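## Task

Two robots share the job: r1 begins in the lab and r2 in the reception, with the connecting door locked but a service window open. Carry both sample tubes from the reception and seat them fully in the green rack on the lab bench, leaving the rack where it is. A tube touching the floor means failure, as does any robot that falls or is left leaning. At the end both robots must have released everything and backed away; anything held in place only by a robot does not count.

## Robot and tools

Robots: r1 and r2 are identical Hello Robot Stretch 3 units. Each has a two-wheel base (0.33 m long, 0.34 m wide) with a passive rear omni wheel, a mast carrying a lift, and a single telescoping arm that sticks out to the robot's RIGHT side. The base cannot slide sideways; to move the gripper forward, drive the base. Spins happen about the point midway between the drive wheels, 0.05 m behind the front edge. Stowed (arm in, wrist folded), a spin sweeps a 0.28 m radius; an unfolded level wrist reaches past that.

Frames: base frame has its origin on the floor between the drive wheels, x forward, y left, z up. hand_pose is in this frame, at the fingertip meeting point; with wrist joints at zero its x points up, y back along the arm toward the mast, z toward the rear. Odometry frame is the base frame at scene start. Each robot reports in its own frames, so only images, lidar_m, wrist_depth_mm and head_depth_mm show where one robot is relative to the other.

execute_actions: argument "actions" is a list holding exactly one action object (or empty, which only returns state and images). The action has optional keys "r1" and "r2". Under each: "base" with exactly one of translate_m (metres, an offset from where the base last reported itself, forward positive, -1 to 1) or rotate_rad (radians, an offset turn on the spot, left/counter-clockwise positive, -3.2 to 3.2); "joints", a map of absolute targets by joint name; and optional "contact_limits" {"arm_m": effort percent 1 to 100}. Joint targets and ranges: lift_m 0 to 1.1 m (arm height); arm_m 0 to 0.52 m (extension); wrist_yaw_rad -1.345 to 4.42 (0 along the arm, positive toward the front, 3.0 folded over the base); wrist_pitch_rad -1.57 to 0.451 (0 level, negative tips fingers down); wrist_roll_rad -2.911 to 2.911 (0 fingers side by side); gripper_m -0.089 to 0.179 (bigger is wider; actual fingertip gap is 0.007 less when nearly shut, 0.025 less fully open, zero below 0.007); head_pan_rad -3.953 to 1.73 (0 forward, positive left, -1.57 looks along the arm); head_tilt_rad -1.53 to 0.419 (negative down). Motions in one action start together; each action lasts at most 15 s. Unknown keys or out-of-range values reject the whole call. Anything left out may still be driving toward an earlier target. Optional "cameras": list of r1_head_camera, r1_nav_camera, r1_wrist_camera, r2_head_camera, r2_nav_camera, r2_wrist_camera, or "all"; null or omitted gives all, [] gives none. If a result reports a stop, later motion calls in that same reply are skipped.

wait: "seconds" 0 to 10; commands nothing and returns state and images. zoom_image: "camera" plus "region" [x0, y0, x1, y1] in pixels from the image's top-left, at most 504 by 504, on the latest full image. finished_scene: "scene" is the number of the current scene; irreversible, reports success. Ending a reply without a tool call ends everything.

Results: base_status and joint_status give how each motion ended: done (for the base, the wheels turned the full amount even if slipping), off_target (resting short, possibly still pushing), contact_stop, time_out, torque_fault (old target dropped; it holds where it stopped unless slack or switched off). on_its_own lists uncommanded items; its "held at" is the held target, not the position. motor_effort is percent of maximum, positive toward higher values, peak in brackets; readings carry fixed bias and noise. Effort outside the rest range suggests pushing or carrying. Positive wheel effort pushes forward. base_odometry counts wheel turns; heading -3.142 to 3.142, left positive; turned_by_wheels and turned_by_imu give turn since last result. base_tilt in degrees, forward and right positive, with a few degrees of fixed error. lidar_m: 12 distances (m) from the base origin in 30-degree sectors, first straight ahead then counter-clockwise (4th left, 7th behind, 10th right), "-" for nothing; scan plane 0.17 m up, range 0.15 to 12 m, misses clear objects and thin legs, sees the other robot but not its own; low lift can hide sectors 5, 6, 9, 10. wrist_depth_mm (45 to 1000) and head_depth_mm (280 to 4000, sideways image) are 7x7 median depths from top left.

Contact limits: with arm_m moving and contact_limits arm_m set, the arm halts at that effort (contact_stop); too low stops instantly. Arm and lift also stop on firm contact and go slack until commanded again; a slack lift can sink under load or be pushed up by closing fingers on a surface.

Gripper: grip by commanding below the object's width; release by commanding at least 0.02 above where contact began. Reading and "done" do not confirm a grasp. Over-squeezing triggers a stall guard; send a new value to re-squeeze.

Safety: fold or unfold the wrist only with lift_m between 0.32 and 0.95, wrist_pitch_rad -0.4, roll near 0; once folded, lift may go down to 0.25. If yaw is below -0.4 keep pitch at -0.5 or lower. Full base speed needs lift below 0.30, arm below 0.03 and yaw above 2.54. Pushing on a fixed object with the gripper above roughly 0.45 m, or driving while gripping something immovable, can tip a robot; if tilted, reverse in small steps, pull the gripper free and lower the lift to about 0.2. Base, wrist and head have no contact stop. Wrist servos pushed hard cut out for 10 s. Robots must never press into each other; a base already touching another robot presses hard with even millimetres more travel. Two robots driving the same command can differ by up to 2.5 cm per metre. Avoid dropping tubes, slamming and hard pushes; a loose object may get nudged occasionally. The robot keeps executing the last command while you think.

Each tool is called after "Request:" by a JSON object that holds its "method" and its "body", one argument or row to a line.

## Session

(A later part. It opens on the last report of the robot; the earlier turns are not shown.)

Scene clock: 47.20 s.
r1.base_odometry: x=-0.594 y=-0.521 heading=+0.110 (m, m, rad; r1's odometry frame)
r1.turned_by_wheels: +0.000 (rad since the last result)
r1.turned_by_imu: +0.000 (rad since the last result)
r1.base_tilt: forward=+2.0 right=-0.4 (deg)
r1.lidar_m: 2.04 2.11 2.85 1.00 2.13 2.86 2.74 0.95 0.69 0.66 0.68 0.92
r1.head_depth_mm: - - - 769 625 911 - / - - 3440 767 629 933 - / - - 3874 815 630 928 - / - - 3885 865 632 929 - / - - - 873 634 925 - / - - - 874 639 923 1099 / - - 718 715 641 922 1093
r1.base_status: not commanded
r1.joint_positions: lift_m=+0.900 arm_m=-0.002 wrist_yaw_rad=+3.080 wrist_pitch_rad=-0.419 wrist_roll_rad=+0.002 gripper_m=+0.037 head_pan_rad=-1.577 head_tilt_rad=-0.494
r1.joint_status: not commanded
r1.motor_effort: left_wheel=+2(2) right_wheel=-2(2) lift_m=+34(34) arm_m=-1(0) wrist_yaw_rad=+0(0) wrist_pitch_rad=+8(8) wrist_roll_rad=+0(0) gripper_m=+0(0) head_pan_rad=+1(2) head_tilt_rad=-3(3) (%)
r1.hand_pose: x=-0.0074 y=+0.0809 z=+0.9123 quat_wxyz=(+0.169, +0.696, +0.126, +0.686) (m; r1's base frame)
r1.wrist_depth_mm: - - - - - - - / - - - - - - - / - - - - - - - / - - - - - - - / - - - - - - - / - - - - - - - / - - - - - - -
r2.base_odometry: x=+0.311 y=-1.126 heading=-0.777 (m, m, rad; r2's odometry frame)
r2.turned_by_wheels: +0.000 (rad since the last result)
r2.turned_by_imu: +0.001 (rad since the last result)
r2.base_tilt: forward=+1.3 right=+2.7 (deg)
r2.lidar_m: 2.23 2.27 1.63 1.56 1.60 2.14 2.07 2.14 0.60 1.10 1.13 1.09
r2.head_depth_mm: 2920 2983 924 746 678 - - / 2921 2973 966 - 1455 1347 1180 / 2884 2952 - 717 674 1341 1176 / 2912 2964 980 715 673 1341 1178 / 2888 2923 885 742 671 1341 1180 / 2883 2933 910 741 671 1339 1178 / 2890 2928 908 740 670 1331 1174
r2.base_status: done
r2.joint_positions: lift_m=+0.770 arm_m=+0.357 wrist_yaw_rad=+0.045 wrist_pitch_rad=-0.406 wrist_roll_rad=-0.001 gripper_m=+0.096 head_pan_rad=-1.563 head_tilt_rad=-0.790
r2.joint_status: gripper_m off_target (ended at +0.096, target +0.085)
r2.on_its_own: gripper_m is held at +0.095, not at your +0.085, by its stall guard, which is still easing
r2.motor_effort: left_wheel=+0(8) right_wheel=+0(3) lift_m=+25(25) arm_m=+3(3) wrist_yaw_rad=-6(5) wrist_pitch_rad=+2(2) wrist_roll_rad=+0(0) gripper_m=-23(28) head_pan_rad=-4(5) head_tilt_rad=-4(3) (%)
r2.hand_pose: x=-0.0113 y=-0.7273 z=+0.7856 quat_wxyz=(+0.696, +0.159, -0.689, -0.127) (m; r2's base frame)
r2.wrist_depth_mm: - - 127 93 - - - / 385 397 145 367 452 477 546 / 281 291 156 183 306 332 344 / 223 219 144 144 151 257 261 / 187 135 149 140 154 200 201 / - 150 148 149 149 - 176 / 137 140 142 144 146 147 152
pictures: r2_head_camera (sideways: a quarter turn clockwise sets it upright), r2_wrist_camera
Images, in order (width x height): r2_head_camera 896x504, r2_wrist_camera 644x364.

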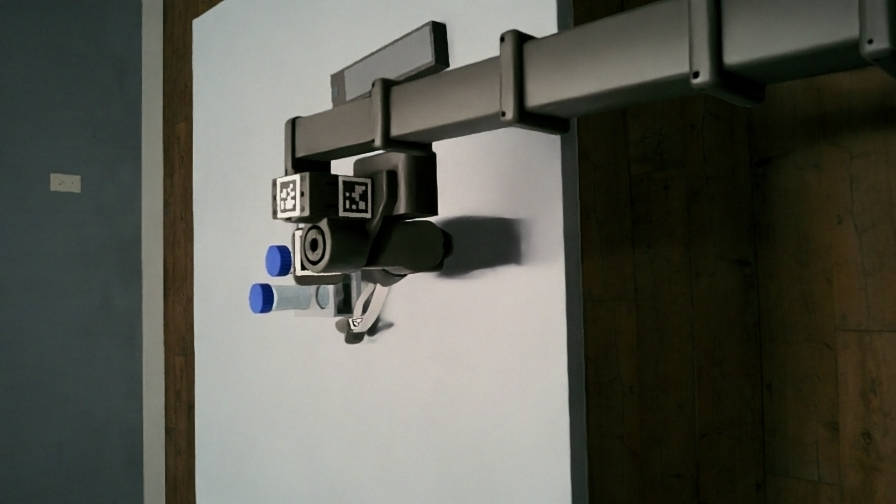

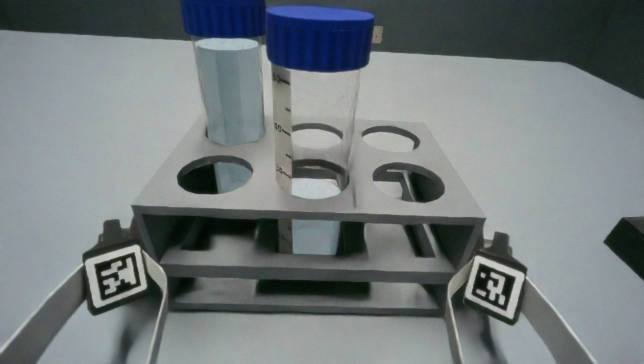

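Request:
{"method": "execute_actions", "body": {
  "actions": [
    {"r1":{"base":{"translate_m":0.1},"joints":{"lift_m":0.78,"wrist_yaw_rad":3.0}},"r2":{"joints":{"gripper_m":0.17}}}
  ],
  "cameras": []
}}

Request:
{"method": "execute_actions", "body": {
  "actions": [
    {"r1":{"base":{"translate_m":0.12},"joints":{"lift_m":0.63}},"r2":{"joints":{"lift_m":0.826,"arm_m":0.31}}}
  ],
  "cameras": []
}}

Request:
{"method": "execute_actions", "body": {
  "actions": [
    {"r1":{"base":{"translate_m":0.1},"joints":{"lift_m":0.5}},"r2":{"joints":{"gripper_m":0.075}}}
  ],
  "cameras": ["r2_wrist_camera"]
}}

Scene clock: 51.23 s.
r1.base_odometry: x=-0.495 y=-0.510 heading=+0.110 (m, m, rad; r1's odometry frame)
r1.turned_by_wheels: +0.000 (rad since the last result)
r1.turned_by_imu: +0.000 (rad since the last result)
r1.base_tilt: forward=+2.3 right=-0.4 (deg)
r1.lidar_m: 1.94 2.01 2.71 1.00 1.25 2.96 2.78 0.95 0.69 0.66 0.68 0.92
r1.head_depth_mm: - - 3848 764 623 935 1112 / - - 3834 817 626 929 1108 / - - 3907 860 629 928 1104 / - - 3950 863 633 928 1101 / - - - 874 634 924 1099 / - 661 649 705 753 923 1094 / 510 565 625 702 795 919 1096
r1.base_status: done
r1.joint_positions: lift_m=+0.780 arm_m=-0.002 wrist_yaw_rad=+3.003 wrist_pitch_rad=-0.418 wrist_roll_rad=+0.002 gripper_m=+0.037 head_pan_rad=-1.577 head_tilt_rad=-0.494
r1.joint_status: all done
r1.motor_effort: left_wheel=+2(7) right_wheel=-2(3) lift_m=+23(29) arm_m=+0(1) wrist_yaw_rad=-2(4) wrist_pitch_rad=+8(8) wrist_roll_rad=+0(0) gripper_m=+0(1) head_pan_rad=+2(2) head_tilt_rad=-2(3) (%)
r1.hand_pose: x=+0.0098 y=+0.0791 z=+0.7928 quat_wxyz=(+0.195, +0.701, +0.099, +0.679) (m; r1's base frame)
r1.wrist_depth_mm: 852 - 919 - - - - / - - - - - - - / - - - - - - - / - - - - - - - / - - - - - - - / - - - - - - - / 871 881 - 886 891 917 894
r2.base_odometry: x=+0.311 y=-1.126 heading=-0.777 (m, m, rad; r2's odometry frame)
r2.turned_by_wheels: +0.000 (rad since the last result)
r2.turned_by_imu: +0.001 (rad since the last result)
r2.base_tilt: forward=+1.3 right=+2.7 (deg)
r2.lidar_m: 2.22 2.27 1.64 1.56 1.60 2.13 2.07 2.13 0.60 1.10 1.13 1.09
r2.head_depth_mm: 2914 2984 924 745 678 - - / 2916 2988 970 - 1457 1341 1179 / 2901 2961 - 718 675 1349 1174 / 2877 2953 980 716 673 1341 1179 / 2878 2919 881 741 671 1338 1176 / 2879 2923 911 742 671 1337 1172 / 2851 2940 910 740 669 1331 1175
r2.base_status: not commanded
r2.joint_positions: lift_m=+0.770 arm_m=+0.357 wrist_yaw_rad=+0.042 wrist_pitch_rad=-0.413 wrist_roll_rad=-0.001 gripper_m=+0.170 head_pan_rad=-1.563 head_tilt_rad=-0.790
r2.joint_status: all done
r2.motor_effort: left_wheel=-2(2) right_wheel=+1(1) lift_m=+26(26) arm_m=+4(3) wrist_yaw_rad=-2(5) wrist_pitch_rad=+5(5) wrist_roll_rad=+0(0) gripper_m=+0(85) head_pan_rad=-4(5) head_tilt_rad=-4(3) (%)
r2.hand_pose: x=-0.0122 y=-0.7265 z=+0.7841 quat_wxyz=(+0.695, +0.160, -0.688, -0.131) (m; r2's base frame)
r2.wrist_depth_mm: - - 124 90 - - - / 372 387 144 100 438 467 520 / 275 283 156 180 291 326 339 / 221 213 146 144 151 247 255 / 191 136 149 140 146 202 198 / - 150 151 153 152 - 175 / 136 138 141 142 145 145 150
pictures: none
No camera images: the call's "cameras" was empty. Leave "cameras" out to get every camera's image.

Scene clock: 53.83 s.
r1.base_odometry: x=-0.375 y=-0.497 heading=+0.110 (m, m, rad; r1's odometry frame)
r1.turned_by_wheels: +0.000 (rad since the last result)
r1.turned_by_imu: +0.000 (rad since the last result)
r1.base_tilt: forward=+2.0 right=-0.3 (deg)
r1.lidar_m: 1.82 1.88 2.54 1.03 1.03 3.11 2.76 0.95 0.69 0.66 0.68 0.90
r1.head_depth_mm: - - 3552 847 625 931 1103 / - - 3821 852 627 929 1099 / - - 3684 859 629 923 1103 / - - 3919 822 658 922 1094 / 509 557 626 700 795 919 1097 / 516 566 627 701 795 920 1094 / 514 563 624 697 792 923 1090
r1.base_status: done
r1.joint_positions: lift_m=+0.630 arm_m=-0.002 wrist_yaw_rad=+3.003 wrist_pitch_rad=-0.418 wrist_roll_rad=+0.002 gripper_m=+0.037 head_pan_rad=-1.577 head_tilt_rad=-0.494
r1.joint_status: all done
r1.motor_effort: left_wheel=+2(6) right_wheel=-2(3) lift_m=+23(24) arm_m=+0(0) wrist_yaw_rad=-3(2) wrist_pitch_rad=+8(8) wrist_roll_rad=+0(0) gripper_m=+0(0) head_pan_rad=+3(2) head_tilt_rad=-3(3) (%)
r1.hand_pose: x=+0.0099 y=+0.0792 z=+0.6428 quat_wxyz=(+0.195, +0.701, +0.099, +0.679) (m; r1's base frame)
r1.wrist_depth_mm: - - - - - - - / - - - - - - - / - - - - - - - / - - - - - - - / - - - - - - - / 858 858 - 866 - 868 876 / 757 765 - 741 744 756 746
r2.base_odometry: x=+0.311 y=-1.126 heading=-0.777 (m, m, rad; r2's odometry frame)
r2.turned_by_wheels: +0.000 (rad since the last result)
r2.turned_by_imu: +0.001 (rad since the last result)
r2.base_tilt: forward=+1.3 right=+2.8 (deg)
r2.lidar_m: 2.23 2.26 1.64 1.56 1.60 2.14 2.07 2.13 0.59 1.10 1.14 1.10
r2.head_depth_mm: 2929 2968 924 782 - - 1181 / 2923 2961 - 729 1460 1350 1179 / 2898 2978 - 727 674 1344 1182 / 2891 2938 - 724 673 1340 1183 / 2875 2963 847 743 671 1336 1179 / 2851 2944 911 744 670 1333 1175 / 2852 2928 909 740 670 1331 1173
r2.base_status: not commanded
r2.joint_positions: lift_m=+0.826 arm_m=+0.310 wrist_yaw_rad=+0.041 wrist_pitch_rad=-0.413 wrist_roll_rad=-0.001 gripper_m=+0.170 head_pan_rad=-1.563 head_tilt_rad=-0.790
r2.joint_status: all done
r2.motor_effort: left_wheel=-1(2) right_wheel=+1(1) lift_m=+40(42) arm_m=-4(5) wrist_yaw_rad=-1(2) wrist_pitch_rad=+4(5) wrist_roll_rad=+0(0) gripper_m=+0(0) head_pan_rad=-4(5) head_tilt_rad=-3(4) (%)
r2.hand_pose: x=-0.0123 y=-0.6802 z=+0.8396 quat_wxyz=(+0.695, +0.159, -0.688, -0.131) (m; r2's base frame)
r2.wrist_depth_mm: - - - - - - - / 534 540 557 600 615 - - / 391 403 367 171 445 463 504 / 309 319 240 236 330 354 361 / 261 269 210 203 261 294 286 / - 222 220 224 228 - 221 / 193 193 197 199 203 204 198
pictures: none
No camera images: the call's "cameras" was empty. Leave "cameras" out to get every camera's image.

Scene clock: 55.90 s.
r1.base_odometry: x=-0.276 y=-0.486 heading=+0.110 (m, m, rad; r1's odometry frame)
r1.turned_by_wheels: +0.000 (rad since the last result)
r1.turned_by_imu: +0.000 (rad since the last result)
r1.base_tilt: forward=+2.1 right=-0.5 (deg)
r1.lidar_m: 1.72 1.77 2.40 2.46 1.40 1.40 2.75 0.94 0.68 0.66 0.68 0.89
r1.head_depth_mm: - - 3302 849 625 931 1106 / - - 3889 855 628 922 1099 / 522 573 2359 777 712 921 1098 / 514 565 625 699 794 920 1093 / 515 563 625 701 791 914 1090 / 514 564 623 698 793 918 1089 / 513 563 621 696 790 914 1089
r1.base_status: done
r1.joint_positions: lift_m=+0.500 arm_m=-0.002 wrist_yaw_rad=+3.003 wrist_pitch_rad=-0.418 wrist_roll_rad=+0.002 gripper_m=+0.037 head_pan_rad=-1.577 head_tilt_rad=-0.494
r1.joint_status: all done
r1.motor_effort: left_wheel=+2(7) right_wheel=-2(2) lift_m=+24(24) arm_m=+0(0) wrist_yaw_rad=-2(2) wrist_pitch_rad=+9(8) wrist_roll_rad=+0(0) gripper_m=+1(0) head_pan_rad=+2(3) head_tilt_rad=-3(3) (%)
r1.hand_pose: x=+0.0099 y=+0.0792 z=+0.5128 quat_wxyz=(+0.195, +0.701, +0.098, +0.679) (m; r1's base frame)
r1.wrist_depth_mm: - - - - - - - / - - - - - - - / - - - - - - - / - - - - - - - / 839 848 - 851 879 854 879 / 719 713 - 714 - 729 725 / 615 623 - 624 634 629 630
r2.base_odometry: x=+0.311 y=-1.126 heading=-0.777 (m, m, rad; r2's odometry frame)
r2.turned_by_wheels: +0.000 (rad since the last result)
r2.turned_by_imu: +0.001 (rad since the last result)
r2.base_tilt: forward=+1.3 right=+2.7 (deg)
r2.lidar_m: 2.23 2.27 1.63 1.56 1.60 2.13 2.07 2.13 0.60 1.10 1.14 1.10
r2.head_depth_mm: 2922 2992 927 781 - - 1184 / 2929 2997 - 727 1454 1345 1183 / 2893 2972 - 726 675 1340 1175 / 2905 2942 - 724 673 1344 1176 / 2893 2942 886 743 671 1343 1179 / 2842 2936 912 741 671 1341 1177 / 2856 2917 909 739 669 1336 1174
r2.base_status: not commanded
r2.joint_positions: lift_m=+0.826 arm_m=+0.310 wrist_yaw_rad=+0.041 wrist_pitch_rad=-0.413 wrist_roll_rad=-0.001 gripper_m=+0.075 head_pan_rad=-1.563 head_tilt_rad=-0.790
r2.joint_status: all done
r2.motor_effort: left_wheel=-1(2) right_wheel=+1(1) lift_m=+41(41) arm_m=-4(4) wrist_yaw_rad=-2(2) wrist_pitch_rad=+5(4) wrist_roll_rad=+0(0) gripper_m=-1(87) head_pan_rad=-5(4) head_tilt_rad=-4(3) (%)
r2.hand_pose: x=-0.0123 y=-0.6802 z=+0.8396 quat_wxyz=(+0.695, +0.159, -0.688, -0.131) (m; r2's base frame)
r2.wrist_depth_mm: - - - - - - - / 523 547 565 601 631 - - / 384 403 368 170 450 450 501 / 310 315 236 238 331 352 363 / 257 263 243 203 279 282 281 / 220 224 220 224 226 240 224 / 191 194 198 200 203 207 203
pictures: r2_wrist_camera
Images, in order (width x height): r2_wrist_camera 644x364.

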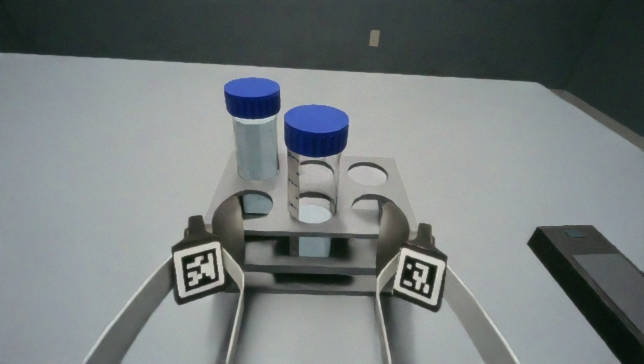

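Request:
{"method": "execute_actions", "body": {
  "actions": [
    {"r1":{"base":{"rotate_rad":-1.0},"joints":{"lift_m":0.33}},"r2":{"joints":{"lift_m":0.819,"arm_m":0.355},"contact_limits":{"arm_m":15}}}
  ],
  "cameras": ["r2_wrist_camera"]
}}

Scene clock: 58.90 s.
r1.base_odometry: x=-0.276 y=-0.486 heading=-0.890 (m, m, rad; r1's odometry frame)
r1.turned_by_wheels: -1.000 (rad since the last result)
r1.turned_by_imu: -1.005 (rad since the last result)
r1.base_tilt: forward=+2.0 right=-0.4 (deg)
r1.lidar_m: 0.69 0.93 1.72 1.80 2.51 2.45 1.06 3.16 2.31 0.90 0.67 0.66
r1.head_depth_mm: 1966 2345 2857 2628 1909 1509 1244 / 1500 1704 1974 2284 1939 1520 1245 / 1209 1341 1490 1711 1836 1529 1255 / 1013 1108 1184 967 1520 1509 1255 / 1023 1142 1223 870 1221 1356 1259 / 3510 3946 - 874 693 1117 1186 / 3803 - - 832 639 949 1027
r1.base_status: done
r1.joint_positions: lift_m=+0.330 arm_m=-0.002 wrist_yaw_rad=+3.002 wrist_pitch_rad=-0.418 wrist_roll_rad=+0.002 gripper_m=+0.037 head_pan_rad=-1.577 head_tilt_rad=-0.494
r1.joint_status: all done
r1.motor_effort: left_wheel=+2(6) right_wheel=-2(4) lift_m=+23(24) arm_m=+0(1) wrist_yaw_rad=-2(2) wrist_pitch_rad=+8(8) wrist_roll_rad=+0(0) gripper_m=+0(0) head_pan_rad=+2(2) head_tilt_rad=-2(3) (%)
r1.hand_pose: x=+0.0099 y=+0.0792 z=+0.3429 quat_wxyz=(+0.195, +0.701, +0.098, +0.679) (m; r1's base frame)
r1.wrist_depth_mm: - - - - - - - / - - - - - - - / 942 917 961 991 938 956 - / 750 742 754 746 741 757 768 / 622 623 - 620 645 622 630 / 531 524 - 526 - 528 534 / 452 - - - 462 469 462
r2.base_odometry: x=+0.311 y=-1.126 heading=-0.777 (m, m, rad; r2's odometry frame)
r2.turned_by_wheels: +0.000 (rad since the last result)
r2.turned_by_imu: +0.001 (rad since the last result)
r2.base_tilt: forward=+1.3 right=+2.7 (deg)
r2.lidar_m: 2.23 2.27 1.63 1.56 1.60 2.14 2.07 2.13 0.60 1.10 1.14 1.10
r2.head_depth_mm: 2933 2995 926 780 - - 1180 / 2943 3038 - 738 1455 1344 1182 / 2918 3127 - 747 675 1345 1179 / 2905 2956 - 744 673 1347 1180 / 2879 2928 884 742 672 1334 1176 / 2883 2936 914 742 670 1336 1174 / 2874 2925 910 741 671 1334 1177
r2.base_status: not commanded
r2.joint_positions: lift_m=+0.819 arm_m=+0.355 wrist_yaw_rad=+0.041 wrist_pitch_rad=-0.412 wrist_roll_rad=-0.001 gripper_m=+0.075 head_pan_rad=-1.563 head_tilt_rad=-0.790
r2.joint_status: all done
r2.motor_effort: left_wheel=-2(2) right_wheel=+2(1) lift_m=+24(31) arm_m=+4(4) wrist_yaw_rad=+0(1) wrist_pitch_rad=+4(5) wrist_roll_rad=+0(0) gripper_m=+0(0) head_pan_rad=-5(4) head_tilt_rad=-4(4) (%)
r2.contact_limits: arm_m 15 (drawing in: default 23, maximum 38; extending or still: default 31, maximum 51)
r2.hand_pose: x=-0.0123 y=-0.7245 z=+0.8333 quat_wxyz=(+0.695, +0.159, -0.688, -0.131) (m; r2's base frame)
r2.wrist_depth_mm: - - - - - - - / 517 530 502 588 - - - / 374 390 359 166 423 434 465 / 301 304 237 221 318 339 350 / 249 253 198 206 264 276 281 / 213 216 214 218 220 232 217 / 186 189 190 193 197 200 198
pictures: r2_wrist_camera
Images, in order (width x height): r2_wrist_camera 644x364.

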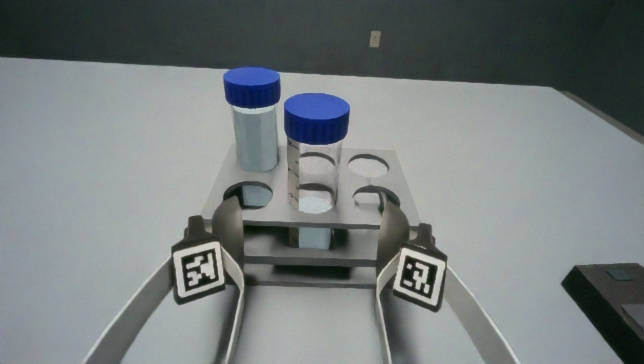

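Request:
{"method": "execute_actions", "body": {
  "actions": [
    {"r1":{"base":{"rotate_rad":-0.64},"joints":{"lift_m":0.28}},"r2":{"joints":{"lift_m":0.834}}}
  ],
  "cameras": []
}}

Request:
{"method": "execute_actions", "body": {
  "actions": [
    {"r1":{"base":{"translate_m":-0.3}},"r2":{"joints":{"arm_m":0.395},"contact_limits":{"arm_m":15}}}
  ],
  "cameras": ["r2_wrist_camera"]
}}

Scene clock: 62.77 s.
r1.base_odometry: x=-0.276 y=-0.486 heading=-1.530 (m, m, rad; r1's odometry frame)
r1.turned_by_wheels: -0.640 (rad since the last result)
r1.turned_by_imu: -0.642 (rad since the last result)
r1.base_tilt: forward=+2.1 right=-0.4 (deg)
r1.lidar_m: 0.66 0.67 0.82 1.72 1.75 2.26 2.45 1.06 1.40 3.07 1.02 0.70
r1.head_depth_mm: 2686 2928 3238 2602 1921 1512 1244 / 2658 2942 3242 2642 1934 1527 1247 / 2610 2884 3179 2671 1943 1523 1255 / 2605 2834 3119 2653 1938 1540 1256 / 2597 2857 3166 2677 1949 1537 1253 / 2551 2785 3091 2683 1947 1546 1261 / 2469 2508 2416 2312 1920 1538 1275
r1.base_status: done
r1.joint_positions: lift_m=+0.280 arm_m=-0.002 wrist_yaw_rad=+3.002 wrist_pitch_rad=-0.418 wrist_roll_rad=+0.002 gripper_m=+0.037 head_pan_rad=-1.577 head_tilt_rad=-0.494
r1.joint_status: all done
r1.motor_effort: left_wheel=+2(9) right_wheel=-2(6) lift_m=+24(24) arm_m=+0(0) wrist_yaw_rad=-2(2) wrist_pitch_rad=+8(8) wrist_roll_rad=+0(0) gripper_m=+0(0) head_pan_rad=+4(3) head_tilt_rad=-2(2) (%)
r1.hand_pose: x=+0.0099 y=+0.0792 z=+0.2929 quat_wxyz=(+0.195, +0.701, +0.098, +0.679) (m; r1's base frame)
r1.wrist_depth_mm: - - - - - 815 613 / - - - - - 860 642 / 847 844 837 856 842 818 651 / 669 682 666 679 678 664 640 / 552 546 - 544 579 561 562 / 469 487 - - - 483 474 / - - - - 413 413 418
r2.base_odometry: x=+0.311 y=-1.126 heading=-0.777 (m, m, rad; r2's odometry frame)
r2.turned_by_wheels: +0.000 (rad since the last result)
r2.turned_by_imu: +0.001 (rad since the last result)
r2.base_tilt: forward=+1.3 right=+2.7 (deg)
r2.lidar_m: 2.23 2.27 1.63 1.56 1.60 2.14 2.07 2.13 0.60 1.10 1.14 1.09
r2.head_depth_mm: 2922 2986 939 - - - 1179 / 2914 3080 - 747 1458 1338 1182 / 2902 3075 - 745 675 1338 1186 / 2867 3114 - 745 673 1340 1177 / 2875 2950 874 742 672 1341 1176 / 2868 2976 913 743 670 1336 1175 / 2866 2913 909 740 670 1329 1173
r2.base_status: not commanded
r2.joint_positions: lift_m=+0.834 arm_m=+0.355 wrist_yaw_rad=+0.041 wrist_pitch_rad=-0.413 wrist_roll_rad=-0.001 gripper_m=+0.075 head_pan_rad=-1.563 head_tilt_rad=-0.790
r2.joint_status: all done
r2.motor_effort: left_wheel=-2(2) right_wheel=+1(2) lift_m=+41(39) arm_m=+4(4) wrist_yaw_rad=-1(1) wrist_pitch_rad=+5(5) wrist_roll_rad=+0(0) gripper_m=+0(0) head_pan_rad=-5(5) head_tilt_rad=-4(4) (%)
r2.hand_pose: x=-0.0123 y=-0.7245 z=+0.8476 quat_wxyz=(+0.695, +0.159, -0.688, -0.131) (m; r2's base frame)
r2.wrist_depth_mm: - - - - - - - / 549 573 610 - - - - / 403 423 378 408 456 470 556 / 324 332 240 233 349 365 378 / 267 273 255 213 297 298 304 / 231 233 222 226 228 249 236 / 200 203 205 207 212 214 207
pictures: none
No camera images: the call's "cameras" was empty. Leave "cameras" out to get every camera's image.

Scene clock: 65.50 s.
r1.base_odometry: x=-0.288 y=-0.186 heading=-1.530 (m, m, rad; r1's odometry frame)
r1.turned_by_wheels: +0.000 (rad since the last result)
r1.turned_by_imu: -0.002 (rad since the last result)
r1.base_tilt: forward=+2.0 right=-0.5 (deg)
r1.lidar_m: 0.95 0.97 1.23 1.69 1.73 2.22 2.16 0.79 1.22 3.09 1.49 1.02
r1.head_depth_mm: 2669 2942 3323 2620 1920 1504 1252 / 2677 2931 3265 2640 1926 1520 1244 / 2612 2891 3245 2674 1938 1524 1254 / 2624 2871 3225 2659 1929 1536 1259 / 2581 2853 3181 2690 1942 1530 1267 / 2579 2822 3177 2667 1956 1547 1266 / 2569 2778 3115 2702 1967 1555 1273
r1.base_status: done
r1.joint_positions: lift_m=+0.280 arm_m=-0.002 wrist_yaw_rad=+3.002 wrist_pitch_rad=-0.418 wrist_roll_rad=+0.002 gripper_m=+0.037 head_pan_rad=-1.577 head_tilt_rad=-0.494
r1.joint_status: not commanded
r1.motor_effort: left_wheel=+2(7) right_wheel=-2(8) lift_m=+24(24) arm_m=+0(0) wrist_yaw_rad=-1(2) wrist_pitch_rad=+8(8) wrist_roll_rad=+0(0) gripper_m=+1(0) head_pan_rad=+3(2) head_tilt_rad=-2(3) (%)
r1.hand_pose: x=+0.0100 y=+0.0792 z=+0.2929 quat_wxyz=(+0.195, +0.701, +0.098, +0.679) (m; r1's base frame)
r1.wrist_depth_mm: - - - - - - 912 / - - - - - - 907 / 829 847 828 850 875 830 852 / 676 667 656 673 660 679 672 / 553 547 - 556 582 561 562 / 466 482 - - - 479 485 / - - - - 416 412 415
r2.base_odometry: x=+0.311 y=-1.126 heading=-0.777 (m, m, rad; r2's odometry frame)
r2.turned_by_wheels: +0.000 (rad since the last result)
r2.turned_by_imu: +0.001 (rad since the last result)
r2.base_tilt: forward=+1.3 right=+2.7 (deg)
r2.lidar_m: 2.22 2.27 1.63 1.56 1.60 2.13 2.07 2.14 0.60 1.10 1.14 1.10
r2.head_depth_mm: 2935 3010 954 - - - 1179 / 2907 3121 - 747 1460 1348 1185 / 2894 3100 859 746 674 1346 1180 / 2893 3086 839 743 672 1339 1176 / 2855 2930 876 743 672 1335 1179 / 2885 2944 910 742 670 1337 1174 / 2852 2932 907 740 669 1331 1173
r2.base_status: not commanded
r2.joint_positions: lift_m=+0.834 arm_m=+0.395 wrist_yaw_rad=+0.041 wrist_pitch_rad=-0.413 wrist_roll_rad=-0.001 gripper_m=+0.075 head_pan_rad=-1.563 head_tilt_rad=-0.790
r2.joint_status: all done
r2.motor_effort: left_wheel=-2(2) right_wheel=+2(1) lift_m=+41(41) arm_m=+4(4) wrist_yaw_rad=-1(1) wrist_pitch_rad=+5(4) wrist_roll_rad=+0(0) gripper_m=+0(0) head_pan_rad=-5(5) head_tilt_rad=-3(4) (%)
r2.contact_limits: arm_m 15 (drawing in: default 23, maximum 38; extending or still: default 31, maximum 51)
r2.hand_pose: x=-0.0123 y=-0.7645 z=+0.8476 quat_wxyz=(+0.695, +0.159, -0.688, -0.131) (m; r2's base frame)
r2.wrist_depth_mm: - - - - - - - / 557 - - - - - - / 405 419 181 445 457 468 557 / 323 327 269 143 358 368 379 / 266 272 196 197 297 296 306 / 228 232 171 175 221 252 253 / 200 202 193 195 201 214 212
pictures: r2_wrist_camera
Images, in order (width x height): r2_wrist_camera 644x364.

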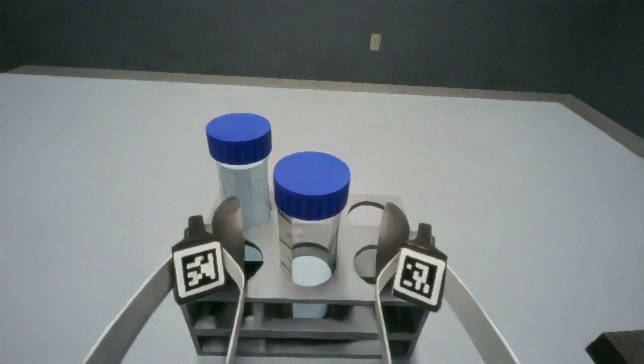

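Request:
{"method": "execute_actions", "body": {
  "actions": [
    {"r1":{"base":{"translate_m":-0.25}},"r2":{"joints":{"gripper_m":0.0}}}
  ],
  "cameras": ["r2_wrist_camera"]
}}

Request:
{"method": "execute_actions", "body": {
  "actions": [
    {"r1":{"base":{"translate_m":-0.3}},"r2":{"joints":{"lift_m":0.93}}}
  ],
  "cameras": ["r2_wrist_camera"]
}}

Scene clock: 68.43 s.
r1.base_odometry: x=-0.299 y=+0.064 heading=-1.530 (m, m, rad; r1's odometry frame)
r1.turned_by_wheels: +0.000 (rad since the last result)
r1.turned_by_imu: -0.002 (rad since the last result)
r1.base_tilt: forward=+2.1 right=-0.4 (deg)
r1.lidar_m: 1.20 1.23 1.55 1.67 1.70 2.18 3.14 0.59 0.59 3.13 1.89 1.28
r1.head_depth_mm: 2709 2986 3337 1173 1778 1467 1242 / 2711 2974 3317 2622 1924 1479 1252 / 2687 2924 3226 2655 1947 1527 1256 / 2621 2911 3216 2669 1939 1528 1265 / 2630 2887 3166 2705 1954 1532 1262 / 2595 2842 3172 2716 1965 1546 1264 / 2592 2824 3102 2714 1985 1542 1272
r1.base_status: done
r1.joint_positions: lift_m=+0.280 arm_m=-0.002 wrist_yaw_rad=+3.002 wrist_pitch_rad=-0.418 wrist_roll_rad=+0.002 gripper_m=+0.037 head_pan_rad=-1.577 head_tilt_rad=-0.494
r1.joint_status: not commanded
r1.motor_effort: left_wheel=+2(8) right_wheel=-2(8) lift_m=+24(24) arm_m=-1(1) wrist_yaw_rad=-1(2) wrist_pitch_rad=+8(8) wrist_roll_rad=+0(0) gripper_m=+0(0) head_pan_rad=+2(3) head_tilt_rad=-2(2) (%)
r1.hand_pose: x=+0.0100 y=+0.0792 z=+0.2929 quat_wxyz=(+0.195, +0.701, +0.098, +0.679) (m; r1's base frame)
r1.wrist_depth_mm: - - - - - - - / - - - - - - - / 844 834 848 844 867 836 873 / 653 664 683 668 683 675 679 / 545 549 - 557 573 552 563 / 468 479 - - - 475 471 / - - - - 417 415 419
r2.base_odometry: x=+0.311 y=-1.126 heading=-0.777 (m, m, rad; r2's odometry frame)
r2.turned_by_wheels: +0.000 (rad since the last result)
r2.turned_by_imu: +0.001 (rad since the last result)
r2.base_tilt: forward=+1.3 right=+2.7 (deg)
r2.lidar_m: 2.23 2.27 1.64 1.56 1.60 2.14 2.07 2.13 0.60 1.10 1.14 1.09
r2.head_depth_mm: 2936 2973 952 - - - 1185 / 2920 3107 - 749 1460 1342 1178 / 2926 3098 860 746 675 1343 1181 / 2900 3087 837 744 672 1343 1176 / 2905 2941 864 744 671 1339 1179 / 2854 2943 910 742 670 1339 1176 / 2856 2924 910 742 668 1338 1171
r2.base_status: not commanded
r2.joint_positions: lift_m=+0.834 arm_m=+0.395 wrist_yaw_rad=+0.040 wrist_pitch_rad=-0.413 wrist_roll_rad=-0.001 gripper_m=+0.001 head_pan_rad=-1.563 head_tilt_rad=-0.790
r2.joint_status: all done
r2.motor_effort: left_wheel=-3(3) right_wheel=+2(1) lift_m=+40(41) arm_m=+4(4) wrist_yaw_rad=+0(1) wrist_pitch_rad=+5(5) wrist_roll_rad=+0(0) gripper_m=-14(89) head_pan_rad=-4(5) head_tilt_rad=-3(4) (%)
r2.hand_pose: x=-0.0126 y=-0.7644 z=+0.8474 quat_wxyz=(+0.695, +0.159, -0.688, -0.132) (m; r2's base frame)
r2.wrist_depth_mm: - - - - - - - / 555 - - - - - - / 407 415 182 444 457 476 552 / 322 327 222 140 353 364 373 / 266 274 203 198 291 298 303 / 226 233 175 181 239 248 251 / 199 202 194 197 199 215 212
pictures: r2_wrist_camera
Images, in order (width x height): r2_wrist_camera 644x364.

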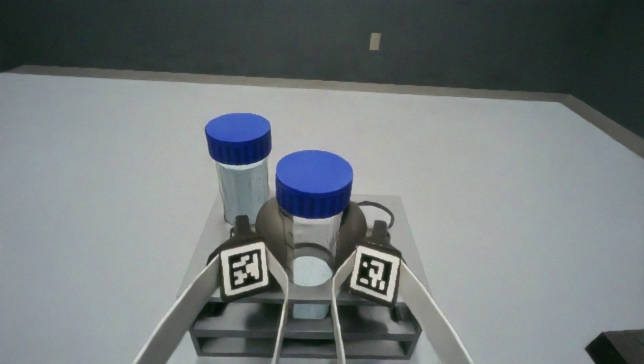

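Scene clock: 71.17 s.
r1.base_odometry: x=-0.311 y=+0.364 heading=-1.529 (m, m, rad; r1's odometry frame)
r1.turned_by_wheels: +0.000 (rad since the last result)
r1.turned_by_imu: -0.002 (rad since the last result)
r1.base_tilt: forward=+2.0 right=-0.4 (deg)
r1.lidar_m: 1.51 1.54 1.75 1.64 1.67 2.15 2.83 1.63 0.42 0.45 2.36 1.60
r1.head_depth_mm: 2715 3028 3332 1069 790 621 1219 / 2713 2992 3369 1077 792 624 666 / 2703 2937 3319 1086 862 1444 1258 / 2652 2919 3242 2544 1931 1534 1259 / 2671 2887 3208 2698 1949 1537 1262 / 2621 2894 3190 2691 1948 1535 1262 / 2617 2873 3148 2719 1983 1535 1277
r1.base_status: done
r1.joint_positions: lift_m=+0.280 arm_m=-0.002 wrist_yaw_rad=+3.002 wrist_pitch_rad=-0.418 wrist_roll_rad=+0.002 gripper_m=+0.037 head_pan_rad=-1.577 head_tilt_rad=-0.494
r1.joint_status: not commanded
r1.motor_effort: left_wheel=+2(6) right_wheel=-2(8) lift_m=+24(24) arm_m=-1(0) wrist_yaw_rad=-1(2) wrist_pitch_rad=+8(8) wrist_roll_rad=+0(0) gripper_m=+0(0) head_pan_rad=+2(3) head_tilt_rad=-3(3) (%)
r1.hand_pose: x=+0.0100 y=+0.0792 z=+0.2929 quat_wxyz=(+0.195, +0.701, +0.098, +0.679) (m; r1's base frame)
r1.wrist_depth_mm: - - - - - - - / - - - - - - - / 862 840 854 840 853 851 884 / 662 654 675 675 680 677 701 / 549 561 - 548 588 559 574 / 465 486 - - - 483 471 / - - - - 416 420 417
r2.base_odometry: x=+0.311 y=-1.126 heading=-0.777 (m, m, rad; r2's odometry frame)
r2.turned_by_wheels: +0.000 (rad since the last result)
r2.turned_by_imu: +0.001 (rad since the last result)
r2.base_tilt: forward=+1.3 right=+2.7 (deg)
r2.lidar_m: 2.23 2.27 1.64 1.56 1.61 2.14 2.07 2.14 0.60 1.10 1.14 1.09
r2.head_depth_mm: 2916 - - 729 1480 1341 1162 / 2828 1105 918 747 731 1345 1181 / 2797 - 919 747 674 1346 1179 / 2846 - 862 743 673 1343 1178 / 2904 2933 866 744 672 1341 1180 / 2837 2934 907 740 670 1335 1178 / 2830 2914 908 740 669 1332 1176
r2.base_status: not commanded
r2.joint_positions: lift_m=+0.930 arm_m=+0.395 wrist_yaw_rad=+0.040 wrist_pitch_rad=-0.414 wrist_roll_rad=-0.001 gripper_m=+0.001 head_pan_rad=-1.563 head_tilt_rad=-0.790
r2.joint_status: all done
r2.motor_effort: left_wheel=-3(3) right_wheel=+2(1) lift_m=+41(40) arm_m=+3(4) wrist_yaw_rad=+0(0) wrist_pitch_rad=+5(5) wrist_roll_rad=+0(0) gripper_m=-14(14) head_pan_rad=-4(4) head_tilt_rad=-3(4) (%)
r2.hand_pose: x=-0.0126 y=-0.7643 z=+0.9432 quat_wxyz=(+0.695, +0.160, -0.688, -0.132) (m; r2's base frame)
r2.wrist_depth_mm: - - - - - - - / - - - - - - - / 603 - - - - - - / 469 481 500 140 523 540 - / 394 400 412 408 431 439 450 / 334 342 260 185 366 370 370 / 294 294 266 268 305 316 320
pictures: r2_wrist_camera
Images, in order (width x height): r2_wrist_camera 644x364.

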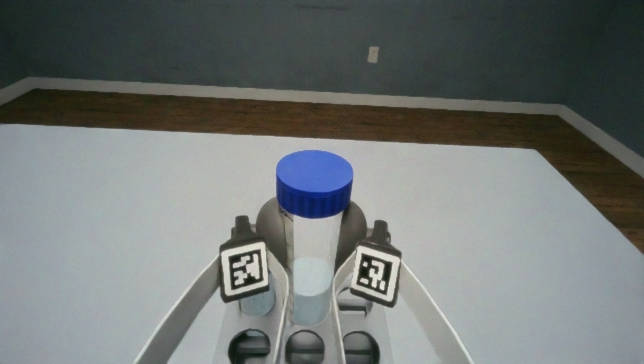

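Request:
{"method": "execute_actions", "body": {
  "actions": [
    {"r1":{"base":{"translate_m":-0.6}},"r2":{"base":{"rotate_rad":0.245},"joints":{"lift_m":1.03,"arm_m":0.05,"gripper_m":-0.01}}}
  ],
  "cameras": ["r2_wrist_camera"]
}}

Request:
{"method": "execute_actions", "body": {
  "actions": [
    {"r1":{"base":{"translate_m":-0.38},"joints":{"lift_m":0.84,"head_tilt_rad":-0.75}},"r2":{"base":{"translate_m":-0.7}}}
  ],
  "cameras": ["r1_head_camera"]
}}

Scene clock: 76.00 s.
r1.base_odometry: x=-0.336 y=+0.963 heading=-1.529 (m, m, rad; r1's odometry frame)
r1.turned_by_wheels: +0.000 (rad since the last result)
r1.turned_by_imu: -0.004 (rad since the last result)
r1.base_tilt: forward=+2.1 right=-0.4 (deg)
r1.lidar_m: 2.11 2.12 1.70 1.59 1.61 2.07 2.22 1.08 1.18 1.10 0.64 0.61
r1.head_depth_mm: 2795 3024 3359 1069 780 661 1245 / 2759 3009 3382 1082 776 645 1249 / 2739 3055 3360 1084 796 647 1258 / 2761 3008 3293 1092 798 647 1253 / 2676 2947 3221 1099 804 631 1262 / 2647 2932 3261 1108 802 633 1261 / 2644 2874 3206 1114 809 634 1242
r1.base_status: done
r1.joint_positions: lift_m=+0.280 arm_m=-0.002 wrist_yaw_rad=+3.002 wrist_pitch_rad=-0.418 wrist_roll_rad=+0.002 gripper_m=+0.037 head_pan_rad=-1.577 head_tilt_rad=-0.494
r1.joint_status: not commanded
r1.motor_effort: left_wheel=+2(7) right_wheel=-1(7) lift_m=+24(23) arm_m=+0(0) wrist_yaw_rad=-1(1) wrist_pitch_rad=+8(8) wrist_roll_rad=+0(0) gripper_m=+1(0) head_pan_rad=+4(3) head_tilt_rad=-2(3) (%)
r1.hand_pose: x=+0.0100 y=+0.0792 z=+0.2929 quat_wxyz=(+0.195, +0.701, +0.098, +0.679) (m; r1's base frame)
r1.wrist_depth_mm: - - - - - - - / - - - - - - - / 840 826 853 851 851 863 832 / 647 662 660 674 677 673 682 / 539 561 - 553 580 564 568 / 473 489 - - - 473 476 / - - - - 411 417 417
r2.base_odometry: x=+0.311 y=-1.126 heading=-0.532 (m, m, rad; r2's odometry frame)
r2.turned_by_wheels: +0.245 (rad since the last result)
r2.turned_by_imu: +0.246 (rad since the last result)
r2.base_tilt: forward=+1.3 right=+2.7 (deg)
r2.lidar_m: 2.23 1.86 1.57 1.56 1.76 2.07 2.07 0.59 1.10 1.10 1.25 1.09
r2.head_depth_mm: - - - - 644 1348 1181 / 2743 - - - 660 1343 1180 / 2796 - - - 1461 1338 1179 / 2865 - - - 1457 1345 1178 / 2987 1187 914 745 1455 1339 1175 / 3038 1183 912 741 1481 1329 1175 / 3097 1179 908 739 1509 1328 1173
r2.base_status: done
r2.joint_positions: lift_m=+1.030 arm_m=+0.050 wrist_yaw_rad=+0.040 wrist_pitch_rad=-0.416 wrist_roll_rad=-0.001 gripper_m=-0.009 head_pan_rad=-1.563 head_tilt_rad=-0.790
r2.joint_status: all done
r2.motor_effort: left_wheel=-2(12) right_wheel=+1(6) lift_m=+41(44) arm_m=-4(5) wrist_yaw_rad=-1(0) wrist_pitch_rad=+6(5) wrist_roll_rad=+0(0) gripper_m=-18(61) head_pan_rad=-5(5) head_tilt_rad=-3(3) (%)
r2.hand_pose: x=-0.0125 y=-0.4198 z=+1.0430 quat_wxyz=(+0.695, +0.160, -0.688, -0.132) (m; r2's base frame)
r2.wrist_depth_mm: - - - - - - - / - - - - - - - / 807 830 852 903 918 - - / 638 655 668 140 589 707 800 / 537 539 568 539 569 599 600 / 453 459 457 183 484 484 490 / - 411 409 402 419 429 420
pictures: r2_wrist_camera
Images, in order (width x height): r2_wrist_camera 644x364.

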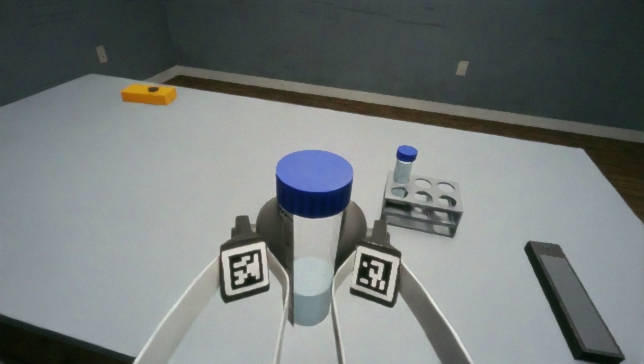

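Scene clock: 83.97 s.
r1.base_odometry: x=-0.352 y=+1.343 heading=-1.529 (m, m, rad; r1's odometry frame)
r1.turned_by_wheels: +0.000 (rad since the last result)
r1.turned_by_imu: -0.003 (rad since the last result)
r1.base_tilt: forward=+2.1 right=-0.5 (deg)
r1.lidar_m: 2.49 2.45 1.66 1.55 1.58 1.97 1.85 0.78 0.79 1.14 1.16 0.93
r1.head_depth_mm: 2891 3117 954 752 1486 - 1082 / 2872 3166 963 754 1494 - 1106 / 2829 3130 966 758 1470 1378 - / 2789 3086 974 762 1464 - 1111 / 2793 3057 980 766 1436 1349 1110 / 2733 3068 982 769 1436 1313 1142 / 2754 3042 993 773 1452 1326 1141
r1.base_status: done
r1.joint_positions: lift_m=+0.840 arm_m=-0.002 wrist_yaw_rad=+3.002 wrist_pitch_rad=-0.418 wrist_roll_rad=+0.002 gripper_m=+0.037 head_pan_rad=-1.577 head_tilt_rad=-0.740
r1.joint_status: all done
r1.motor_effort: left_wheel=+2(10) right_wheel=-2(7) lift_m=+34(35) arm_m=+0(0) wrist_yaw_rad=-1(2) wrist_pitch_rad=+8(8) wrist_roll_rad=+0(0) gripper_m=+1(0) head_pan_rad=+3(2) head_tilt_rad=-4(17) (%)
r1.hand_pose: x=+0.0100 y=+0.0792 z=+0.8524 quat_wxyz=(+0.195, +0.701, +0.098, +0.679) (m; r1's base frame)
r1.wrist_depth_mm: - - - - - - - / - - - - - - - / - - - - - - - / - - - - - - - / - - - - - - - / - - - - - - - / 979 965 - 941 949 954 930
r2.base_odometry: x=-0.292 y=-0.771 heading=-0.532 (m, m, rad; r2's odometry frame)
r2.turned_by_wheels: +0.000 (rad since the last result)
r2.turned_by_imu: +0.002 (rad since the last result)
r2.base_tilt: forward=+1.3 right=+2.7 (deg)
r2.lidar_m: 2.90 2.04 1.71 1.70 1.63 1.39 1.39 1.58 2.62 0.97 0.39 1.70
r2.head_depth_mm: - - - - 1551 1346 1179 / 2604 - - - 1561 1347 1183 / 2665 - - - 1521 1344 1180 / 2727 - - - 1550 1347 1178 / 2865 2943 944 1440 1512 1336 1178 / 2909 2940 910 747 1484 1331 1085 / 2949 2901 908 741 626 688 1154
r2.base_status: done
r2.joint_positions: lift_m=+1.030 arm_m=+0.050 wrist_yaw_rad=+0.040 wrist_pitch_rad=-0.416 wrist_roll_rad=-0.001 gripper_m=-0.009 head_pan_rad=-1.563 head_tilt_rad=-0.790
r2.joint_status: not commanded
r2.motor_effort: left_wheel=-2(10) right_wheel=+1(1) lift_m=+41(41) arm_m=-4(3) wrist_yaw_rad=+0(1) wrist_pitch_rad=+5(5) wrist_roll_rad=+0(0) gripper_m=-18(18) head_pan_rad=-4(4) head_tilt_rad=-4(3) (%)
r2.hand_pose: x=-0.0125 y=-0.4198 z=+1.0430 quat_wxyz=(+0.695, +0.160, -0.688, -0.132) (m; r2's base frame)
r2.wrist_depth_mm: - - - - - - - / - - - - - - - / 800 840 823 - - - - / 580 666 677 140 - - - / 528 530 543 - - - - / 442 463 - 186 - - - / 393 409 - - - - -
pictures: r1_head_camera (sideways: a quarter turn clockwise sets it upright)
Images, in order (width x height): r1_head_camera 896x504.

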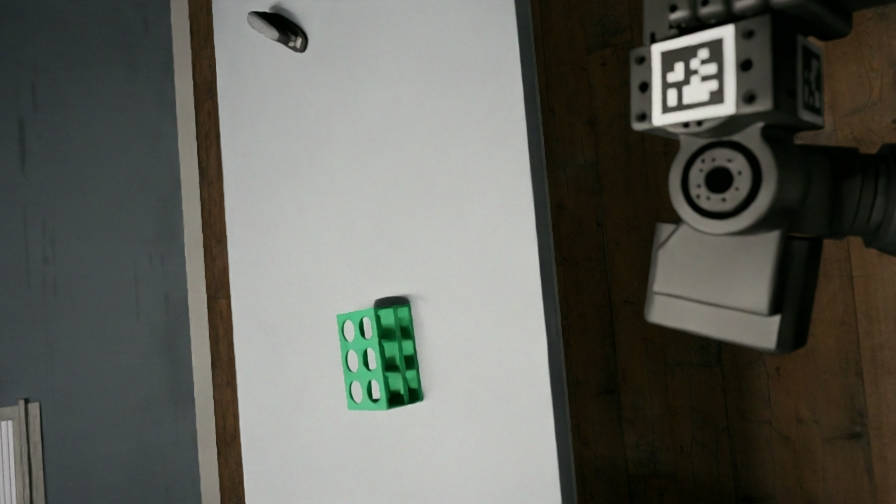

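Request:
{"method": "execute_actions", "body": {
  "actions": [
    {"r1":{"base":{"rotate_rad":0.07},"joints":{"wrist_yaw_rad":0.05,"gripper_m":0.179}},"r2":{"base":{"translate_m":-0.3}}}
  ],
  "cameras": []
}}

Request:
{"method": "execute_actions", "body": {
  "actions": [
    {"r1":{"base":{"translate_m":0.08},"joints":{"lift_m":0.775,"arm_m":0.24}},"r2":{"base":{"translate_m":-0.505},"joints":{"head_pan_rad":-2.6,"head_tilt_rad":-0.5}}}
  ],
  "cameras": ["r1_wrist_camera","r2_head_camera"]
}}

Scene clock: 88.77 s.
r1.base_odometry: x=-0.352 y=+1.343 heading=-1.459 (m, m, rad; r1's odometry frame)
r1.turned_by_wheels: +0.070 (rad since the last result)
r1.turned_by_imu: +0.070 (rad since the last result)
r1.base_tilt: forward=+2.1 right=-0.4 (deg)
r1.lidar_m: 2.48 2.27 1.62 1.55 1.60 1.93 1.85 0.77 1.19 1.14 1.17 0.93
r1.head_depth_mm: 2801 3120 957 753 1451 - - / 2816 3109 964 757 1457 - - / 2808 3107 966 757 675 - - / 2765 3119 976 763 1437 1287 1131 / 2756 3065 980 767 1438 1317 1132 / 2762 3065 990 768 1443 1313 1142 / 2758 3104 992 773 1444 1321 1146
r1.base_status: done
r1.joint_positions: lift_m=+0.840 arm_m=-0.002 wrist_yaw_rad=+0.053 wrist_pitch_rad=-0.418 wrist_roll_rad=+0.002 gripper_m=+0.179 head_pan_rad=-1.577 head_tilt_rad=-0.741
r1.joint_status: all done
r1.motor_effort: left_wheel=-2(5) right_wheel=+2(5) lift_m=+34(34) arm_m=+0(0) wrist_yaw_rad=-1(3) wrist_pitch_rad=+8(8) wrist_roll_rad=+0(0) gripper_m=+1(100) head_pan_rad=+2(2) head_tilt_rad=-4(4) (%)
r1.hand_pose: x=-0.0096 y=-0.3671 z=+0.8524 quat_wxyz=(+0.695, +0.165, -0.688, -0.129) (m; r1's base frame)
r1.wrist_depth_mm: - - - - - - - / 573 586 554 550 598 619 593 / 434 429 440 432 433 438 445 / 340 338 342 346 345 350 352 / 302 298 298 294 285 287 286 / - - - - - - 340 / 931 948 966 941 972 957 915
r2.base_odometry: x=-0.551 y=-0.619 heading=-0.532 (m, m, rad; r2's odometry frame)
r2.turned_by_wheels: +0.000 (rad since the last result)
r2.turned_by_imu: +0.001 (rad since the last result)
r2.base_tilt: forward=+1.3 right=+2.7 (deg)
r2.lidar_m: 3.18 2.12 1.77 1.76 1.29 1.11 1.10 1.25 2.07 2.96 1.03 0.59
r2.head_depth_mm: - - - - 1540 1346 1183 / 2553 - - - 1560 1339 1177 / 2604 - - - 1527 1341 1180 / 2666 - - - 1550 1341 1180 / 2778 2935 2269 1837 1555 1337 1178 / 2865 2940 2265 1841 1544 1332 1173 / 2898 2921 2051 1462 1509 1335 1172
r2.base_status: done
r2.joint_positions: lift_m=+1.030 arm_m=+0.050 wrist_yaw_rad=+0.040 wrist_pitch_rad=-0.416 wrist_roll_rad=-0.001 gripper_m=-0.009 head_pan_rad=-1.563 head_tilt_rad=-0.790
r2.joint_status: not commanded
r2.motor_effort: left_wheel=-2(8) right_wheel=+2(2) lift_m=+41(41) arm_m=-4(4) wrist_yaw_rad=-1(1) wrist_pitch_rad=+6(6) wrist_roll_rad=+0(0) gripper_m=-18(18) head_pan_rad=-5(4) head_tilt_rad=-4(3) (%)
r2.hand_pose: x=-0.0125 y=-0.4198 z=+1.0430 quat_wxyz=(+0.695, +0.160, -0.688, -0.132) (m; r2's base frame)
r2.wrist_depth_mm: - - - - - - - / - - - - - - - / 807 835 - - - - - / 640 732 - 139 - - - / 554 - - - - - - / - - - 184 - - - / - - - - - - -
pictures: none
No camera images: the call's "cameras" was empty. Leave "cameras" out to get every camera's image.

Scene clock: 94.77 s.
r1.base_odometry: x=-0.343 y=+1.263 heading=-1.460 (m, m, rad; r1's odometry frame)
r1.turned_by_wheels: +0.000 (rad since the last result)
r1.turned_by_imu: -0.001 (rad since the last result)
r1.base_tilt: forward=+2.1 right=-0.5 (deg)
r1.lidar_m: 2.40 2.26 1.63 1.56 1.61 2.02 1.93 0.83 1.18 1.14 1.17 0.86
r1.head_depth_mm: 2805 3129 957 774 671 - - / 2806 3085 966 - 1487 1297 1125 / 2776 3130 966 - 1490 1295 1129 / 2820 3062 971 762 1464 1305 1132 / 2792 3084 979 765 1427 1309 1136 / 2769 3061 986 768 1450 1319 1133 / 2770 3116 991 773 1447 1328 1139
r1.base_status: done
r1.joint_positions: lift_m=+0.775 arm_m=+0.240 wrist_yaw_rad=+0.052 wrist_pitch_rad=-0.418 wrist_roll_rad=+0.002 gripper_m=+0.179 head_pan_rad=-1.577 head_tilt_rad=-0.741
r1.joint_status: all done
r1.motor_effort: left_wheel=-1(4) right_wheel=+1(5) lift_m=+24(30) arm_m=+3(2) wrist_yaw_rad=-1(2) wrist_pitch_rad=+8(8) wrist_roll_rad=+0(0) gripper_m=+1(0) head_pan_rad=+3(2) head_tilt_rad=-4(4) (%)
r1.hand_pose: x=-0.0099 y=-0.6088 z=+0.7879 quat_wxyz=(+0.695, +0.165, -0.688, -0.129) (m; r1's base frame)
r1.wrist_depth_mm: 640 641 651 - - - - / 398 404 381 363 410 415 420 / 293 297 217 236 286 304 304 / 233 232 216 217 228 238 238 / 192 199 192 192 195 194 196 / - 161 164 165 165 166 172 / 138 142 143 143 143 144 137
r2.base_odometry: x=-0.986 y=-0.362 heading=-0.532 (m, m, rad; r2's odometry frame)
r2.turned_by_wheels: +0.000 (rad since the last result)
r2.turned_by_imu: +0.001 (rad since the last result)
r2.base_tilt: forward=+1.3 right=+2.7 (deg)
r2.lidar_m: 3.67 2.21 1.90 1.29 0.73 0.62 0.61 0.70 1.16 2.84 1.29 1.04
r2.head_depth_mm: - - - 1001 - - - / - - - - - - - / - - - - - - - / 3725 - - - - - - / 926 995 1062 - - - 1297 / 851 924 989 - - - 1328 / 920 1018 1097 - - - 1363
r2.base_status: done
r2.joint_positions: lift_m=+1.030 arm_m=+0.050 wrist_yaw_rad=+0.040 wrist_pitch_rad=-0.416 wrist_roll_rad=-0.001 gripper_m=-0.009 head_pan_rad=-2.593 head_tilt_rad=-0.507
r2.joint_status: all done
r2.motor_effort: left_wheel=-2(9) right_wheel=+2(2) lift_m=+41(41) arm_m=-4(4) wrist_yaw_rad=+0(1) wrist_pitch_rad=+6(5) wrist_roll_rad=+0(0) gripper_m=-18(18) head_pan_rad=-5(57) head_tilt_rad=+2(17) (%)
r2.hand_pose: x=-0.0125 y=-0.4198 z=+1.0430 quat_wxyz=(+0.695, +0.160, -0.688, -0.132) (m; r2's base frame)
r2.wrist_depth_mm: - - - - - - - / - - - - - - - / - - - - - - - / - - - 140 - - - / - - - - - - 987 / - - - 185 - - 979 / - - - - - - 916
pictures: r1_wrist_camera, r2_head_camera (sideways: a quarter turn clockwise sets it upright)
Images, in order (width x height): r1_wrist_camera 644x364, r2_head_camera 896x504.

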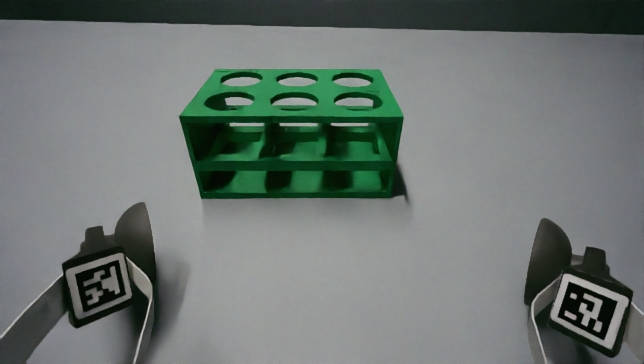

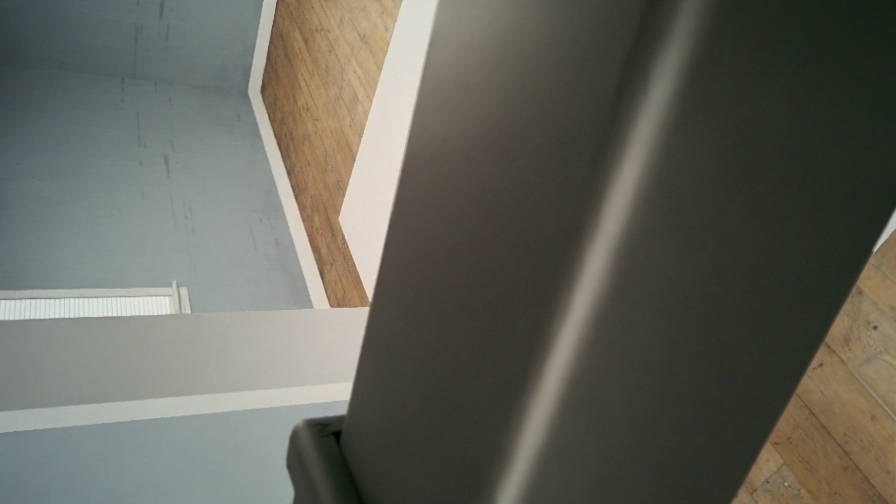

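Request:
{"method": "execute_actions", "body": {
  "actions": [
    {"r1":{"base":{"translate_m":0.022},"joints":{"arm_m":0.28}},"r2":{"base":{"rotate_rad":-1.3},"joints":{"head_pan_rad":-1.35,"head_tilt_rad":-0.55}}}
  ],
  "cameras": ["r1_wrist_camera","r2_head_camera","r2_wrist_camera"]
}}

Scene clock: 98.17 s.
r1.base_odometry: x=-0.340 y=+1.241 heading=-1.460 (m, m, rad; r1's odometry frame)
r1.turned_by_wheels: +0.000 (rad since the last result)
r1.turned_by_imu: -0.001 (rad since the last result)
r1.base_tilt: forward=+2.0 right=-0.5 (deg)
r1.lidar_m: 2.38 2.26 1.63 1.56 1.61 2.04 1.95 0.85 1.19 1.14 1.17 0.84
r1.head_depth_mm: 2817 3110 958 762 670 - - / 2818 3128 964 - 1455 1294 1132 / 2830 3072 1013 - 1457 1296 1129 / 2765 3057 976 739 1458 1305 1131 / 2806 3059 980 762 1438 1319 1134 / 2764 3094 987 765 1450 1313 1139 / 2756 3092 991 771 1448 1315 1137
r1.base_status: done
r1.joint_positions: lift_m=+0.775 arm_m=+0.280 wrist_yaw_rad=+0.052 wrist_pitch_rad=-0.418 wrist_roll_rad=+0.002 gripper_m=+0.179 head_pan_rad=-1.577 head_tilt_rad=-0.741
r1.joint_status: all done
r1.motor_effort: left_wheel=-1(5) right_wheel=+1(6) lift_m=+24(24) arm_m=+3(4) wrist_yaw_rad=-1(1) wrist_pitch_rad=+8(8) wrist_roll_rad=+0(0) gripper_m=+0(0) head_pan_rad=+3(3) head_tilt_rad=-4(4) (%)
r1.hand_pose: x=-0.0099 y=-0.6488 z=+0.7879 quat_wxyz=(+0.695, +0.165, -0.688, -0.129) (m; r1's base frame)
r1.wrist_depth_mm: 635 - - - - - - / 404 404 407 410 414 412 419 / 292 296 192 183 191 303 303 / 232 233 184 184 178 235 237 / 192 199 185 187 187 195 196 / - 161 164 164 165 164 171 / 139 141 142 143 142 144 137
r2.base_odometry: x=-0.986 y=-0.362 heading=-1.832 (m, m, rad; r2's odometry frame)
r2.turned_by_wheels: -1.300 (rad since the last result)
r2.turned_by_imu: -1.301 (rad since the last result)
r2.base_tilt: forward=+1.3 right=+2.6 (deg)
r2.lidar_m: 2.93 1.29 1.04 2.77 1.97 1.90 0.90 0.64 0.62 0.64 0.85 2.18
r2.head_depth_mm: - - - - - - 909 / - - - - - - 995 / - - 3776 802 638 971 1103 / - - 1218 838 639 1091 1236 / 3584 3923 3533 837 683 1235 1304 / 874 942 1013 838 1220 1417 1327 / 834 919 1047 837 1408 1548 1324
r2.base_status: done
r2.joint_positions: lift_m=+1.030 arm_m=+0.050 wrist_yaw_rad=+0.040 wrist_pitch_rad=-0.416 wrist_roll_rad=-0.001 gripper_m=-0.009 head_pan_rad=-1.357 head_tilt_rad=-0.543
r2.joint_status: all done
r2.motor_effort: left_wheel=+4(8) right_wheel=-2(3) lift_m=+41(41) arm_m=-4(4) wrist_yaw_rad=-1(2) wrist_pitch_rad=+5(5) wrist_roll_rad=+0(0) gripper_m=-18(18) head_pan_rad=+5(58) head_tilt_rad=-3(5) (%)
r2.hand_pose: x=-0.0125 y=-0.4198 z=+1.0430 quat_wxyz=(+0.695, +0.160, -0.688, -0.132) (m; r2's base frame)
r2.wrist_depth_mm: 668 672 - - - - - / 768 700 847 - - - - / 624 595 602 515 646 - - / 481 471 481 139 489 519 546 / - 401 400 386 418 421 431 / - - 328 184 353 354 360 / - - - 295 300 308 312
pictures: r1_wrist_camera, r2_head_camera (sideways: a quarter turn clockwise sets it upright), r2_wrist_camera
Images, in order (width x height): r1_wrist_camera 644x364, r2_head_camera 896x504, r2_wrist_camera 644x364.

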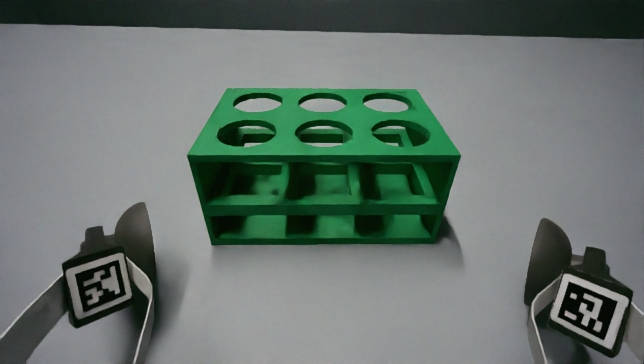

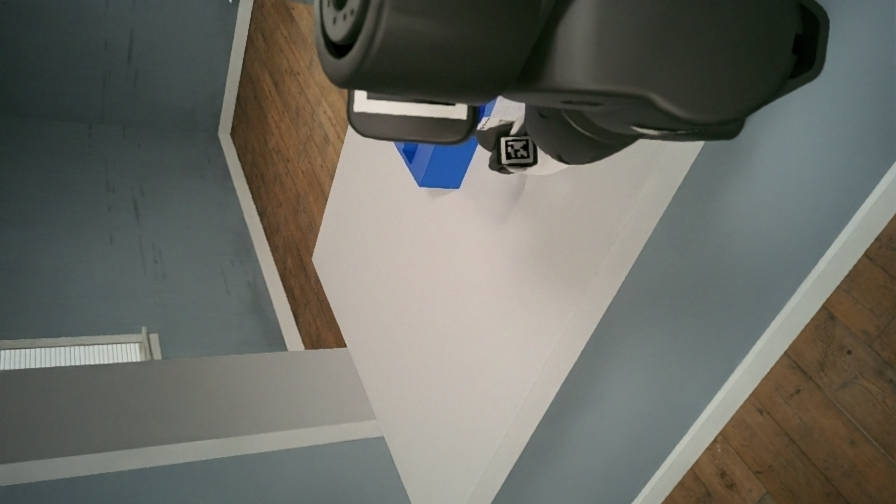

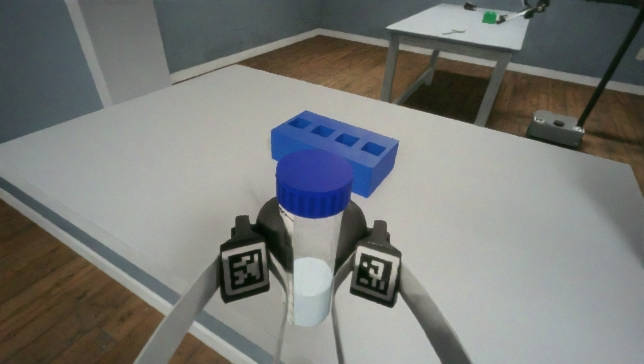

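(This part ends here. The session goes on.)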